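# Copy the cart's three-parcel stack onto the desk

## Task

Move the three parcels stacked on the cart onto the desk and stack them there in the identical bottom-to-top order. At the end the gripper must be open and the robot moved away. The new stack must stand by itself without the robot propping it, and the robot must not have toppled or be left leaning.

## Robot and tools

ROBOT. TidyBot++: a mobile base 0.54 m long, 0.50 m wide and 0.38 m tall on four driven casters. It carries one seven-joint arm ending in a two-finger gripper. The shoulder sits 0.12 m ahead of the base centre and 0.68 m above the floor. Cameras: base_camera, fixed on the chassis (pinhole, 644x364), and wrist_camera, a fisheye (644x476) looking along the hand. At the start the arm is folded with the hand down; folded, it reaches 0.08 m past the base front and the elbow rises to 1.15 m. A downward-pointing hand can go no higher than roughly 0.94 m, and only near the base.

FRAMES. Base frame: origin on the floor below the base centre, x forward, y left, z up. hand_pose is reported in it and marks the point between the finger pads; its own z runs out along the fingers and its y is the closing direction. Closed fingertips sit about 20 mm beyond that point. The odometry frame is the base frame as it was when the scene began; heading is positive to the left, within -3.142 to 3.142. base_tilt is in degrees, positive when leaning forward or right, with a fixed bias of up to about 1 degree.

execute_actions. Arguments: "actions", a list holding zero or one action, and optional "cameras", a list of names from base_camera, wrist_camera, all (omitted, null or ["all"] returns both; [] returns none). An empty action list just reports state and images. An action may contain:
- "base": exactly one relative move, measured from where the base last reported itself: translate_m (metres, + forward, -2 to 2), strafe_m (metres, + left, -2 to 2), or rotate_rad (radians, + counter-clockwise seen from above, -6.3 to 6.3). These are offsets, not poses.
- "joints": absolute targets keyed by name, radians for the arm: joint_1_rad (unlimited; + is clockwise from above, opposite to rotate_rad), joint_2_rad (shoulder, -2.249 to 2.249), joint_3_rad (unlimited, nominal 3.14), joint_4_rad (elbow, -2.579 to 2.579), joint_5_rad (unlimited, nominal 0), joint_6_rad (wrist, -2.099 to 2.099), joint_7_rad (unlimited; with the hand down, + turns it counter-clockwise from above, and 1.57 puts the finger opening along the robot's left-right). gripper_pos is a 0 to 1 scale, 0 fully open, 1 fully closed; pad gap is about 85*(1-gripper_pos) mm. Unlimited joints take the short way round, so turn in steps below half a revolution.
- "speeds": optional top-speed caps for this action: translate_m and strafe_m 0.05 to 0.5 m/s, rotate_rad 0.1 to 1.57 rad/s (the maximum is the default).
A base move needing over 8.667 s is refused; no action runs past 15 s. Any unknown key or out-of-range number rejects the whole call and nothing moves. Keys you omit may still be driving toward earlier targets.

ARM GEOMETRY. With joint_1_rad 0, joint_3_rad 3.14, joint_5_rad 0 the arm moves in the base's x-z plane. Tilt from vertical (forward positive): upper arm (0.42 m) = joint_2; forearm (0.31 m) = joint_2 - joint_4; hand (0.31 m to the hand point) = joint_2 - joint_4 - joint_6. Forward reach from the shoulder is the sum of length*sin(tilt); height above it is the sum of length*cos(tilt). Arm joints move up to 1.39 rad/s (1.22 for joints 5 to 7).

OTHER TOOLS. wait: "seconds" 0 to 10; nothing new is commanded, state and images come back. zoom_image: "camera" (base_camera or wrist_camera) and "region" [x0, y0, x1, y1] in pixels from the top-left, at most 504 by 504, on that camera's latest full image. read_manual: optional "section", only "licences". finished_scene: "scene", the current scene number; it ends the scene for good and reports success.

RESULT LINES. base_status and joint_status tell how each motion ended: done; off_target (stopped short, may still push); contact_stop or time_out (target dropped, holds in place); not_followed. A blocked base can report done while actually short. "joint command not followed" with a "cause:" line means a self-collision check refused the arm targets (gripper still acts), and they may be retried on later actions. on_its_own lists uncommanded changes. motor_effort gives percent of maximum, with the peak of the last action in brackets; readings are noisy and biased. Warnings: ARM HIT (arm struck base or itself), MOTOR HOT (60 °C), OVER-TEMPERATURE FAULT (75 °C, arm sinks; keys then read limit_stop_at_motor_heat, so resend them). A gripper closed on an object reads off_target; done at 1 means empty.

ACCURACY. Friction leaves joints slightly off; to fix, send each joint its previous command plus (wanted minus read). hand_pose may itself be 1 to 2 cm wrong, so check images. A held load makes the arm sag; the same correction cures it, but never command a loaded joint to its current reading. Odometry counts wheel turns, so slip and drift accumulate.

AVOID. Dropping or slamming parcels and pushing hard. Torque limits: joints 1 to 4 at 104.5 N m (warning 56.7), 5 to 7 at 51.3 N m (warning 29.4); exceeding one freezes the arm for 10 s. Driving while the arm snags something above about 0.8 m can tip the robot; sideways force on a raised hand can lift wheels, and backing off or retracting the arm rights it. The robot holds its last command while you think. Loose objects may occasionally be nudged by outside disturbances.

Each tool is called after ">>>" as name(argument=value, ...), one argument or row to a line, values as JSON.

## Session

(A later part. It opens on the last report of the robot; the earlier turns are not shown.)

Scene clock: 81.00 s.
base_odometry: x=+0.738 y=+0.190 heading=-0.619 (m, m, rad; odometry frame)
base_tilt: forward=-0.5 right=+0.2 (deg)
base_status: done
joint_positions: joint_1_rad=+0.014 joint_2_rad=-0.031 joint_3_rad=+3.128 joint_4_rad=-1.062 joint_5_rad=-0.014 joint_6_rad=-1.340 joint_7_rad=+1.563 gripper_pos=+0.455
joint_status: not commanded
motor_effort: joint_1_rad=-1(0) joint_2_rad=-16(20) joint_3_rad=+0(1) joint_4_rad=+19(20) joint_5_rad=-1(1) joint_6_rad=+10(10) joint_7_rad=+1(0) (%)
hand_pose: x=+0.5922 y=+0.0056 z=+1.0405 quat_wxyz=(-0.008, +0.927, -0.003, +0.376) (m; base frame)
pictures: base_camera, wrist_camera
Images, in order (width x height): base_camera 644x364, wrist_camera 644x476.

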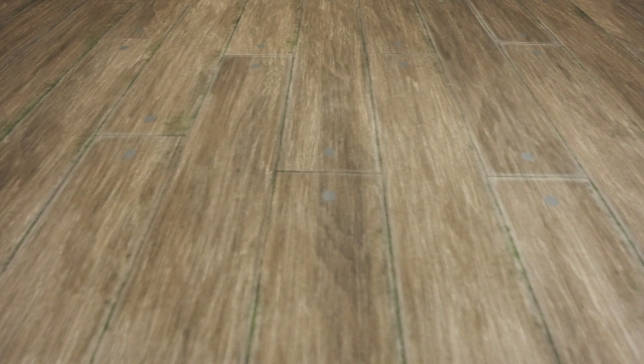

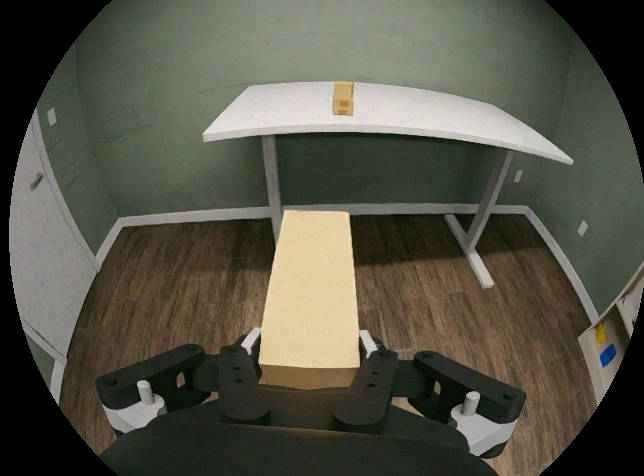

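>>> execute_actions(
  actions=[
    {"base":{"strafe_m":-0.25}},
  ],
  cameras=[],
)

>>> execute_actions(
  actions=[
    {"base":{"translate_m":0.7},"speeds":{"translate_m":0.4}},
  ],
)

>>> execute_actions(
  actions=[
    {"joints":{"joint_4_rad":-1.2,"joint_6_rad":-1.13}},
  ],
  cameras=[],
)

>>> execute_actions(
  actions=[
    {"joints":{"joint_4_rad":-1.26,"joint_6_rad":-1.07}},
  ],
  cameras=["wrist_camera"],
)

Scene clock: 83.23 s.
base_odometry: x=+0.593 y=-0.014 heading=-0.619 (m, m, rad; odometry frame)
base_tilt: forward=-0.4 right=+0.3 (deg)
base_status: done
joint_positions: joint_1_rad=+0.016 joint_2_rad=-0.031 joint_3_rad=+3.130 joint_4_rad=-1.062 joint_5_rad=-0.014 joint_6_rad=-1.340 joint_7_rad=+1.563 gripper_pos=+0.455
joint_status: not commanded
motor_effort: joint_1_rad=-1(3) joint_2_rad=-16(18) joint_3_rad=-1(3) joint_4_rad=+19(20) joint_5_rad=+0(2) joint_6_rad=+9(10) joint_7_rad=+1(0) (%)
hand_pose: x=+0.5922 y=+0.0037 z=+1.0405 quat_wxyz=(-0.007, +0.927, -0.004, +0.376) (m; base frame)
pictures: none
No camera images: the call's "cameras" was empty. Leave "cameras" out to get every camera's image.

Scene clock: 86.13 s.
base_odometry: x=+1.163 y=-0.420 heading=-0.619 (m, m, rad; odometry frame)
base_tilt: forward=-0.4 right=+0.3 (deg)
base_status: done
joint_positions: joint_1_rad=+0.016 joint_2_rad=-0.031 joint_3_rad=+3.130 joint_4_rad=-1.062 joint_5_rad=-0.014 joint_6_rad=-1.341 joint_7_rad=+1.563 gripper_pos=+0.455
joint_status: not commanded
motor_effort: joint_1_rad=-1(0) joint_2_rad=-16(20) joint_3_rad=+0(0) joint_4_rad=+19(21) joint_5_rad=-1(1) joint_6_rad=+10(10) joint_7_rad=+0(0) (%)
hand_pose: x=+0.5921 y=+0.0037 z=+1.0405 quat_wxyz=(-0.007, +0.927, -0.004, +0.376) (m; base frame)
pictures: base_camera, wrist_camera
Images, in order (width x height): base_camera 644x364, wrist_camera 644x476.

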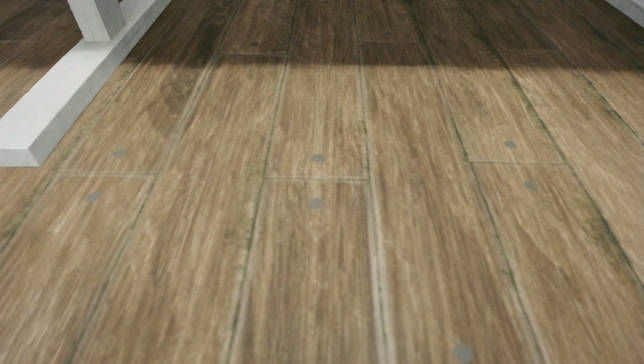

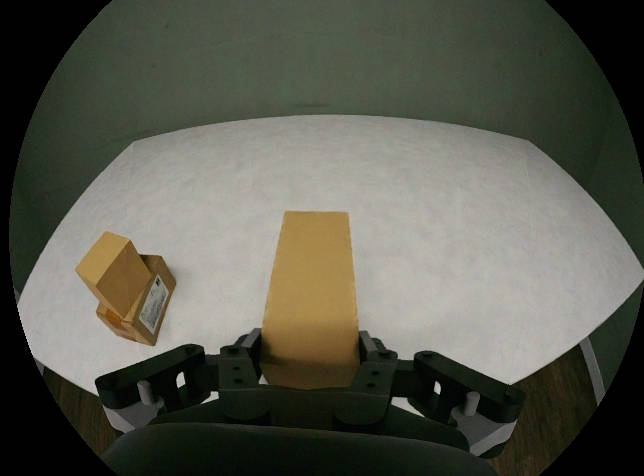

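Scene clock: 87.20 s.
base_odometry: x=+1.163 y=-0.420 heading=-0.619 (m, m, rad; odometry frame)
base_tilt: forward=-0.4 right=+0.3 (deg)
base_status: not commanded
joint_positions: joint_1_rad=+0.016 joint_2_rad=-0.031 joint_3_rad=+3.130 joint_4_rad=-1.199 joint_5_rad=-0.014 joint_6_rad=-1.164 joint_7_rad=+1.563 gripper_pos=+0.455
joint_status: all done
motor_effort: joint_1_rad=-1(1) joint_2_rad=-17(19) joint_3_rad=+0(0) joint_4_rad=+20(21) joint_5_rad=-1(1) joint_6_rad=+10(9) joint_7_rad=+1(1) (%)
hand_pose: x=+0.6204 y=+0.0033 z=+1.0106 quat_wxyz=(-0.008, +0.919, -0.006, +0.393) (m; base frame)
pictures: none
No camera images: the call's "cameras" was empty. Leave "cameras" out to get every camera's image.

Scene clock: 88.00 s.
base_odometry: x=+1.163 y=-0.420 heading=-0.619 (m, m, rad; odometry frame)
base_tilt: forward=-0.4 right=+0.3 (deg)
base_status: not commanded
joint_positions: joint_1_rad=+0.016 joint_2_rad=-0.031 joint_3_rad=+3.130 joint_4_rad=-1.260 joint_5_rad=-0.014 joint_6_rad=-1.106 joint_7_rad=+1.563 gripper_pos=+0.455
joint_status: all done
motor_effort: joint_1_rad=+0(1) joint_2_rad=-18(20) joint_3_rad=+0(0) joint_4_rad=+21(22) joint_5_rad=-1(1) joint_6_rad=+10(10) joint_7_rad=+1(0) (%)
hand_pose: x=+0.6268 y=+0.0032 z=+0.9921 quat_wxyz=(-0.007, +0.920, -0.006, +0.392) (m; base frame)
pictures: wrist_camera
Images, in order (width x height): wrist_camera 644x476.

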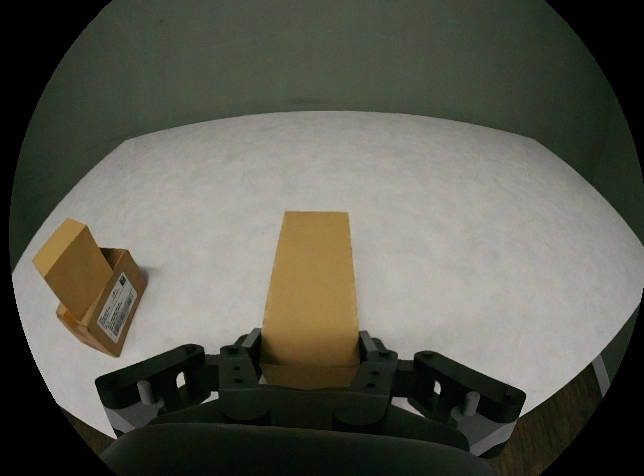

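>>> execute_actions(
  actions=[
    {"joints":{"joint_4_rad":-1.3,"joint_6_rad":-1.035}},
  ],
  cameras=[],
)

>>> execute_actions(
  actions=[
    {"joints":{"gripper_pos":0}},
  ],
  cameras=["wrist_camera"],
)

>>> execute_actions(
  actions=[
    {"base":{"translate_m":-0.09},"joints":{"joint_4_rad":-1.275}},
  ],
  cameras=[],
)

>>> execute_actions(
  actions=[
    {"base":{"strafe_m":0.2}},
  ],
  cameras=["wrist_camera"],
)

Scene clock: 89.10 s.
base_odometry: x=+1.163 y=-0.420 heading=-0.619 (m, m, rad; odometry frame)
base_tilt: forward=-0.5 right=+0.3 (deg)
base_status: not commanded
joint_positions: joint_1_rad=+0.016 joint_2_rad=-0.036 joint_3_rad=+3.130 joint_4_rad=-1.286 joint_5_rad=-0.014 joint_6_rad=-1.063 joint_7_rad=+1.563 gripper_pos=+0.455
joint_status: all done
motor_effort: joint_1_rad=-1(1) joint_2_rad=-17(18) joint_3_rad=+0(0) joint_4_rad=+19(21) joint_5_rad=-1(1) joint_6_rad=+9(11) joint_7_rad=+0(1) (%)
hand_pose: x=+0.6314 y=+0.0031 z=+0.9910 quat_wxyz=(-0.007, +0.915, -0.006, +0.402) (m; base frame)
pictures: none
No camera images: the call's "cameras" was empty. Leave "cameras" out to get every camera's image.

Scene clock: 90.20 s.
base_odometry: x=+1.163 y=-0.420 heading=-0.619 (m, m, rad; odometry frame)
base_tilt: forward=-0.4 right=+0.2 (deg)
base_status: not commanded
joint_positions: joint_1_rad=+0.016 joint_2_rad=-0.036 joint_3_rad=+3.130 joint_4_rad=-1.288 joint_5_rad=-0.014 joint_6_rad=-1.063 joint_7_rad=+1.563 gripper_pos=+0.000
joint_status: all done
motor_effort: joint_1_rad=-1(1) joint_2_rad=-17(18) joint_3_rad=+0(0) joint_4_rad=+20(20) joint_5_rad=-1(1) joint_6_rad=+9(9) joint_7_rad=+1(0) (%)
hand_pose: x=+0.6312 y=+0.0031 z=+0.9901 quat_wxyz=(-0.007, +0.916, -0.006, +0.402) (m; base frame)
pictures: wrist_camera
Images, in order (width x height): wrist_camera 644x476.

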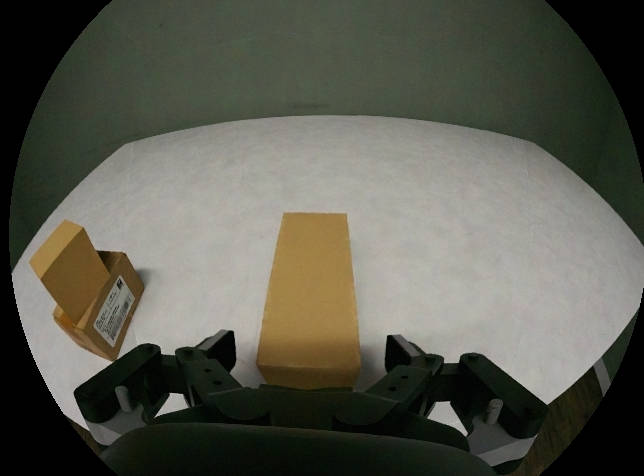

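Scene clock: 91.53 s.
base_odometry: x=+1.090 y=-0.368 heading=-0.619 (m, m, rad; odometry frame)
base_tilt: forward=-0.5 right=+0.3 (deg)
base_status: done
joint_positions: joint_1_rad=+0.016 joint_2_rad=-0.043 joint_3_rad=+3.130 joint_4_rad=-1.279 joint_5_rad=-0.014 joint_6_rad=-1.062 joint_7_rad=+1.563 gripper_pos=+0.000
joint_status: all done
motor_effort: joint_1_rad=-1(2) joint_2_rad=-17(21) joint_3_rad=+0(1) joint_4_rad=+20(20) joint_5_rad=-1(1) joint_6_rad=+9(9) joint_7_rad=+0(0) (%)
hand_pose: x=+0.6304 y=+0.0031 z=+0.9988 quat_wxyz=(-0.007, +0.912, -0.006, +0.410) (m; base frame)
pictures: none
No camera images: the call's "cameras" was empty. Leave "cameras" out to get every camera's image.

Scene clock: 93.23 s.
base_odometry: x=+1.206 y=-0.205 heading=-0.618 (m, m, rad; odometry frame)
base_tilt: forward=-0.5 right=+0.2 (deg)
base_status: done
joint_positions: joint_1_rad=+0.013 joint_2_rad=-0.043 joint_3_rad=+3.128 joint_4_rad=-1.279 joint_5_rad=-0.014 joint_6_rad=-1.062 joint_7_rad=+1.563 gripper_pos=+0.000
joint_status: not commanded
motor_effort: joint_1_rad=+0(2) joint_2_rad=-16(19) joint_3_rad=+1(2) joint_4_rad=+20(21) joint_5_rad=+0(2) joint_6_rad=+9(9) joint_7_rad=+0(1) (%)
hand_pose: x=+0.6304 y=+0.0055 z=+0.9988 quat_wxyz=(-0.008, +0.912, -0.004, +0.410) (m; base frame)
pictures: wrist_camera
Images, in order (width x height): wrist_camera 644x476.

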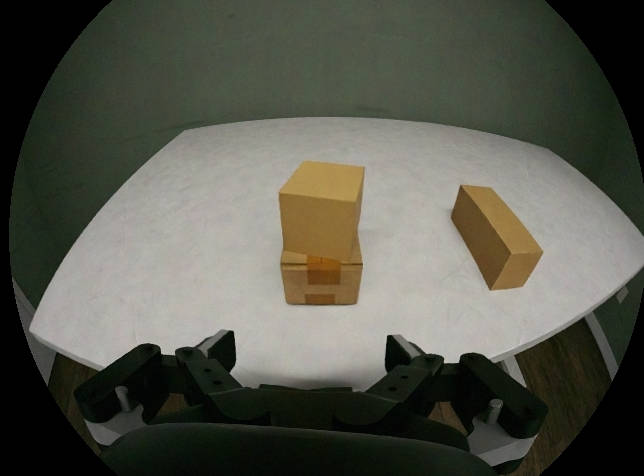

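>>> execute_actions(
  actions=[
    {"base":{"strafe_m":-0.006},"joints":{"joint_4_rad":-1.31}},
  ],
  cameras=[],
)

>>> execute_actions(
  actions=[
    {"base":{"translate_m":0.082},"speeds":{"translate_m":0.1}},
  ],
  cameras=["wrist_camera"],
)

>>> execute_actions(
  actions=[
    {"joints":{"gripper_pos":1}},
  ],
  cameras=["wrist_camera"],
)

Scene clock: 95.67 s.
base_odometry: x=+1.202 y=-0.210 heading=-0.618 (m, m, rad; odometry frame)
base_tilt: forward=-0.5 right=+0.3 (deg)
base_status: done
joint_positions: joint_1_rad=+0.014 joint_2_rad=-0.042 joint_3_rad=+3.128 joint_4_rad=-1.304 joint_5_rad=-0.014 joint_6_rad=-1.062 joint_7_rad=+1.563 gripper_pos=+0.000
joint_status: all done
motor_effort: joint_1_rad=+0(2) joint_2_rad=-16(18) joint_3_rad=+0(3) joint_4_rad=+20(21) joint_5_rad=-1(2) joint_6_rad=+9(9) joint_7_rad=+0(1) (%)
hand_pose: x=+0.6278 y=+0.0051 z=+0.9850 quat_wxyz=(-0.008, +0.917, -0.004, +0.398) (m; base frame)
pictures: none
No camera images: the call's "cameras" was empty. Leave "cameras" out to get every camera's image.

Scene clock: 97.03 s.
base_odometry: x=+1.270 y=-0.258 heading=-0.618 (m, m, rad; odometry frame)
base_tilt: forward=-0.5 right=+0.2 (deg)
base_status: done
joint_positions: joint_1_rad=+0.014 joint_2_rad=-0.039 joint_3_rad=+3.128 joint_4_rad=-1.304 joint_5_rad=-0.014 joint_6_rad=-1.061 joint_7_rad=+1.563 gripper_pos=+0.000
joint_status: not commanded
motor_effort: joint_1_rad=-1(1) joint_2_rad=-16(19) joint_3_rad=+0(1) joint_4_rad=+20(21) joint_5_rad=-1(1) joint_6_rad=+9(9) joint_7_rad=+0(1) (%)
hand_pose: x=+0.6290 y=+0.0051 z=+0.9833 quat_wxyz=(-0.008, +0.918, -0.004, +0.396) (m; base frame)
pictures: wrist_camera
Images, in order (width x height): wrist_camera 644x476.

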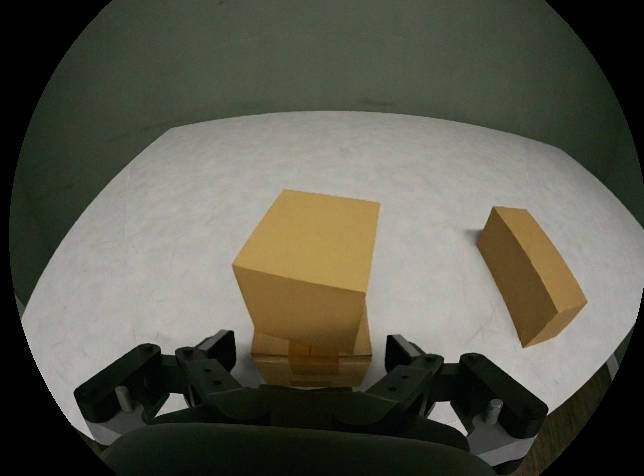

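Scene clock: 98.13 s.
base_odometry: x=+1.270 y=-0.258 heading=-0.618 (m, m, rad; odometry frame)
base_tilt: forward=-0.5 right=+0.2 (deg)
base_status: not commanded
joint_positions: joint_1_rad=+0.014 joint_2_rad=-0.039 joint_3_rad=+3.128 joint_4_rad=-1.304 joint_5_rad=-0.014 joint_6_rad=-1.059 joint_7_rad=+1.563 gripper_pos=+0.362
joint_status: gripper_pos off_target (ended at +0.362, target +1.000)
motor_effort: joint_1_rad=-1(1) joint_2_rad=-16(18) joint_3_rad=+0(0) joint_4_rad=+19(21) joint_5_rad=-1(1) joint_6_rad=+8(10) joint_7_rad=+1(0) (%)
hand_pose: x=+0.6291 y=+0.0051 z=+0.9841 quat_wxyz=(-0.008, +0.918, -0.004, +0.397) (m; base frame)
pictures: wrist_camera
Images, in order (width x height): wrist_camera 644x476.

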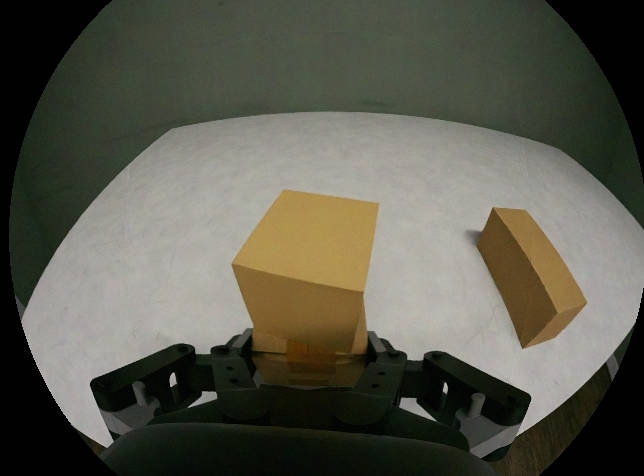

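>>> execute_actions(
  actions=[
    {"joints":{"joint_4_rad":-1.14,"joint_6_rad":-1.245}},
  ],
  cameras=[],
)

>>> execute_actions(
  actions=[
    {"base":{"translate_m":0.05},"speeds":{"translate_m":0.1},"joints":{"joint_4_rad":-0.98,"joint_6_rad":-1.405}},
  ],
  cameras=[],
)

>>> execute_actions(
  actions=[
    {"base":{"strafe_m":-0.194},"speeds":{"strafe_m":0.15}},
  ],
  cameras=["wrist_camera"],
)

>>> execute_actions(
  actions=[
    {"joints":{"joint_4_rad":-1.08,"joint_6_rad":-1.255}},
  ],
  cameras=[],
)

>>> execute_actions(
  actions=[
    {"joints":{"joint_4_rad":-1.13,"joint_6_rad":-1.21}},
  ],
  cameras=["wrist_camera"],
)

Scene clock: 99.77 s.
base_odometry: x=+1.270 y=-0.258 heading=-0.618 (m, m, rad; odometry frame)
base_tilt: forward=-0.4 right=+0.3 (deg)
base_status: not commanded
joint_positions: joint_1_rad=+0.014 joint_2_rad=-0.035 joint_3_rad=+3.128 joint_4_rad=-1.155 joint_5_rad=-0.014 joint_6_rad=-1.224 joint_7_rad=+1.563 gripper_pos=+0.362
joint_status: all done
motor_effort: joint_1_rad=-1(1) joint_2_rad=-17(20) joint_3_rad=+0(1) joint_4_rad=+20(23) joint_5_rad=-1(1) joint_6_rad=+10(11) joint_7_rad=+0(0) (%)
hand_pose: x=+0.6100 y=+0.0054 z=+1.0218 quat_wxyz=(-0.008, +0.922, -0.003, +0.388) (m; base frame)
pictures: none
No camera images: the call's "cameras" was empty. Leave "cameras" out to get every camera's image.

Scene clock: 100.87 s.
base_odometry: x=+1.311 y=-0.287 heading=-0.618 (m, m, rad; odometry frame)
base_tilt: forward=-0.5 right=+0.3 (deg)
base_status: done
joint_positions: joint_1_rad=+0.014 joint_2_rad=-0.032 joint_3_rad=+3.128 joint_4_rad=-0.996 joint_5_rad=-0.014 joint_6_rad=-1.383 joint_7_rad=+1.563 gripper_pos=+0.362
joint_status: all done
motor_effort: joint_1_rad=-1(0) joint_2_rad=-17(19) joint_3_rad=+0(1) joint_4_rad=+19(21) joint_5_rad=+0(1) joint_6_rad=+10(10) joint_7_rad=+1(0) (%)
hand_pose: x=+0.5856 y=+0.0056 z=+1.0635 quat_wxyz=(-0.008, +0.922, -0.002, +0.387) (m; base frame)
pictures: none
No camera images: the call's "cameras" was empty. Leave "cameras" out to get every camera's image.

Scene clock: 102.83 s.
base_odometry: x=+1.198 y=-0.445 heading=-0.617 (m, m, rad; odometry frame)
base_tilt: forward=-0.4 right=+0.3 (deg)
base_status: done
joint_positions: joint_1_rad=+0.014 joint_2_rad=-0.032 joint_3_rad=+3.128 joint_4_rad=-0.996 joint_5_rad=-0.014 joint_6_rad=-1.384 joint_7_rad=+1.563 gripper_pos=+0.362
joint_status: not commanded
motor_effort: joint_1_rad=-1(1) joint_2_rad=-16(18) joint_3_rad=-1(2) joint_4_rad=+19(20) joint_5_rad=-1(2) joint_6_rad=+9(10) joint_7_rad=+1(1) (%)
hand_pose: x=+0.5854 y=+0.0055 z=+1.0634 quat_wxyz=(-0.008, +0.922, -0.002, +0.386) (m; base frame)
pictures: wrist_camera
Images, in order (width x height): wrist_camera 644x476.

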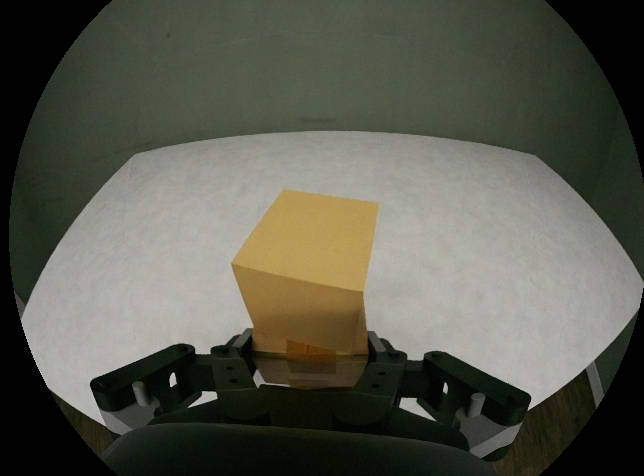

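Scene clock: 103.77 s.
base_odometry: x=+1.198 y=-0.445 heading=-0.617 (m, m, rad; odometry frame)
base_tilt: forward=-0.5 right=+0.3 (deg)
base_status: not commanded
joint_positions: joint_1_rad=+0.014 joint_2_rad=-0.031 joint_3_rad=+3.128 joint_4_rad=-1.081 joint_5_rad=-0.014 joint_6_rad=-1.289 joint_7_rad=+1.563 gripper_pos=+0.362
joint_status: all done
motor_effort: joint_1_rad=-1(0) joint_2_rad=-17(19) joint_3_rad=+0(1) joint_4_rad=+20(21) joint_5_rad=+0(1) joint_6_rad=+9(10) joint_7_rad=+0(1) (%)
hand_pose: x=+0.6024 y=+0.0054 z=+1.0420 quat_wxyz=(-0.008, +0.921, -0.003, +0.390) (m; base frame)
pictures: none
No camera images: the call's "cameras" was empty. Leave "cameras" out to get every camera's image.

Scene clock: 104.50 s.
base_odometry: x=+1.198 y=-0.445 heading=-0.617 (m, m, rad; odometry frame)
base_tilt: forward=-0.4 right=+0.3 (deg)
base_status: not commanded
joint_positions: joint_1_rad=+0.014 joint_2_rad=-0.033 joint_3_rad=+3.128 joint_4_rad=-1.118 joint_5_rad=-0.014 joint_6_rad=-1.239 joint_7_rad=+1.563 gripper_pos=+0.362
joint_status: all done
motor_effort: joint_1_rad=-1(1) joint_2_rad=-16(17) joint_3_rad=+0(0) joint_4_rad=+19(20) joint_5_rad=-1(1) joint_6_rad=+9(11) joint_7_rad=+1(0) (%)
hand_pose: x=+0.6099 y=+0.0053 z=+1.0362 quat_wxyz=(-0.008, +0.918, -0.003, +0.397) (m; base frame)
pictures: wrist_camera
Images, in order (width x height): wrist_camera 644x476.

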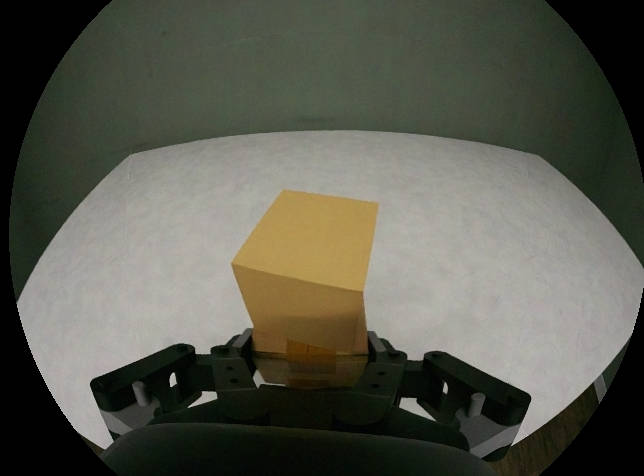

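>>> execute_actions(
  actions=[
    {"joints":{"gripper_pos":0,"joint_4_rad":-1.11}},
  ],
  cameras=[],
)

>>> execute_actions(
  actions=[
    {"base":{"translate_m":-0.35},"speeds":{"translate_m":0.3}},
  ],
  cameras=["wrist_camera"],
)

Scene clock: 105.83 s.
base_odometry: x=+1.198 y=-0.445 heading=-0.617 (m, m, rad; odometry frame)
base_tilt: forward=-0.5 right=+0.3 (deg)
base_status: not commanded
joint_positions: joint_1_rad=+0.014 joint_2_rad=-0.034 joint_3_rad=+3.128 joint_4_rad=-1.116 joint_5_rad=-0.014 joint_6_rad=-1.239 joint_7_rad=+1.563 gripper_pos=+0.000
joint_status: all done
motor_effort: joint_1_rad=-1(1) joint_2_rad=-16(18) joint_3_rad=+0(0) joint_4_rad=+19(21) joint_5_rad=+0(0) joint_6_rad=+9(11) joint_7_rad=+0(1) (%)
hand_pose: x=+0.6099 y=+0.0053 z=+1.0376 quat_wxyz=(-0.008, +0.917, -0.003, +0.399) (m; base frame)
pictures: none
No camera images: the call's "cameras" was empty. Leave "cameras" out to get every camera's image.

Scene clock: 107.97 s.
base_odometry: x=+0.913 y=-0.242 heading=-0.617 (m, m, rad; odometry frame)
base_tilt: forward=-0.5 right=+0.3 (deg)
base_status: done
joint_positions: joint_1_rad=+0.014 joint_2_rad=-0.042 joint_3_rad=+3.128 joint_4_rad=-1.116 joint_5_rad=-0.014 joint_6_rad=-1.237 joint_7_rad=+1.563 gripper_pos=+0.000
joint_status: not commanded
motor_effort: joint_1_rad=-1(0) joint_2_rad=-16(20) joint_3_rad=+0(1) joint_4_rad=+19(20) joint_5_rad=-1(1) joint_6_rad=+9(10) joint_7_rad=+1(0) (%)
hand_pose: x=+0.6073 y=+0.0054 z=+1.0426 quat_wxyz=(-0.008, +0.915, -0.003, +0.404) (m; base frame)
pictures: wrist_camera
Images, in order (width x height): wrist_camera 644x476.

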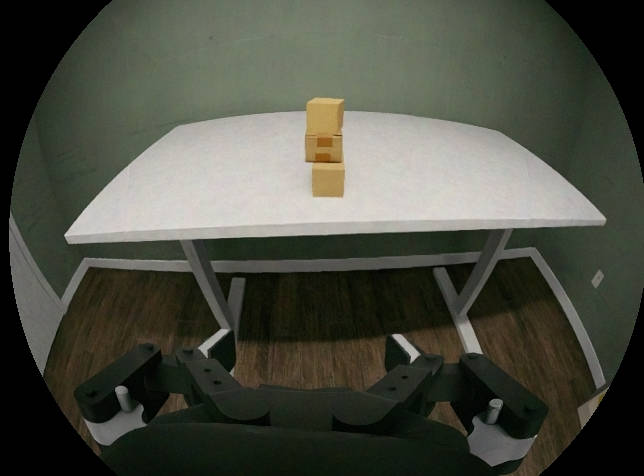

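>>> finished_scene(
  scene=2,
)

The scene is finished: the task was done.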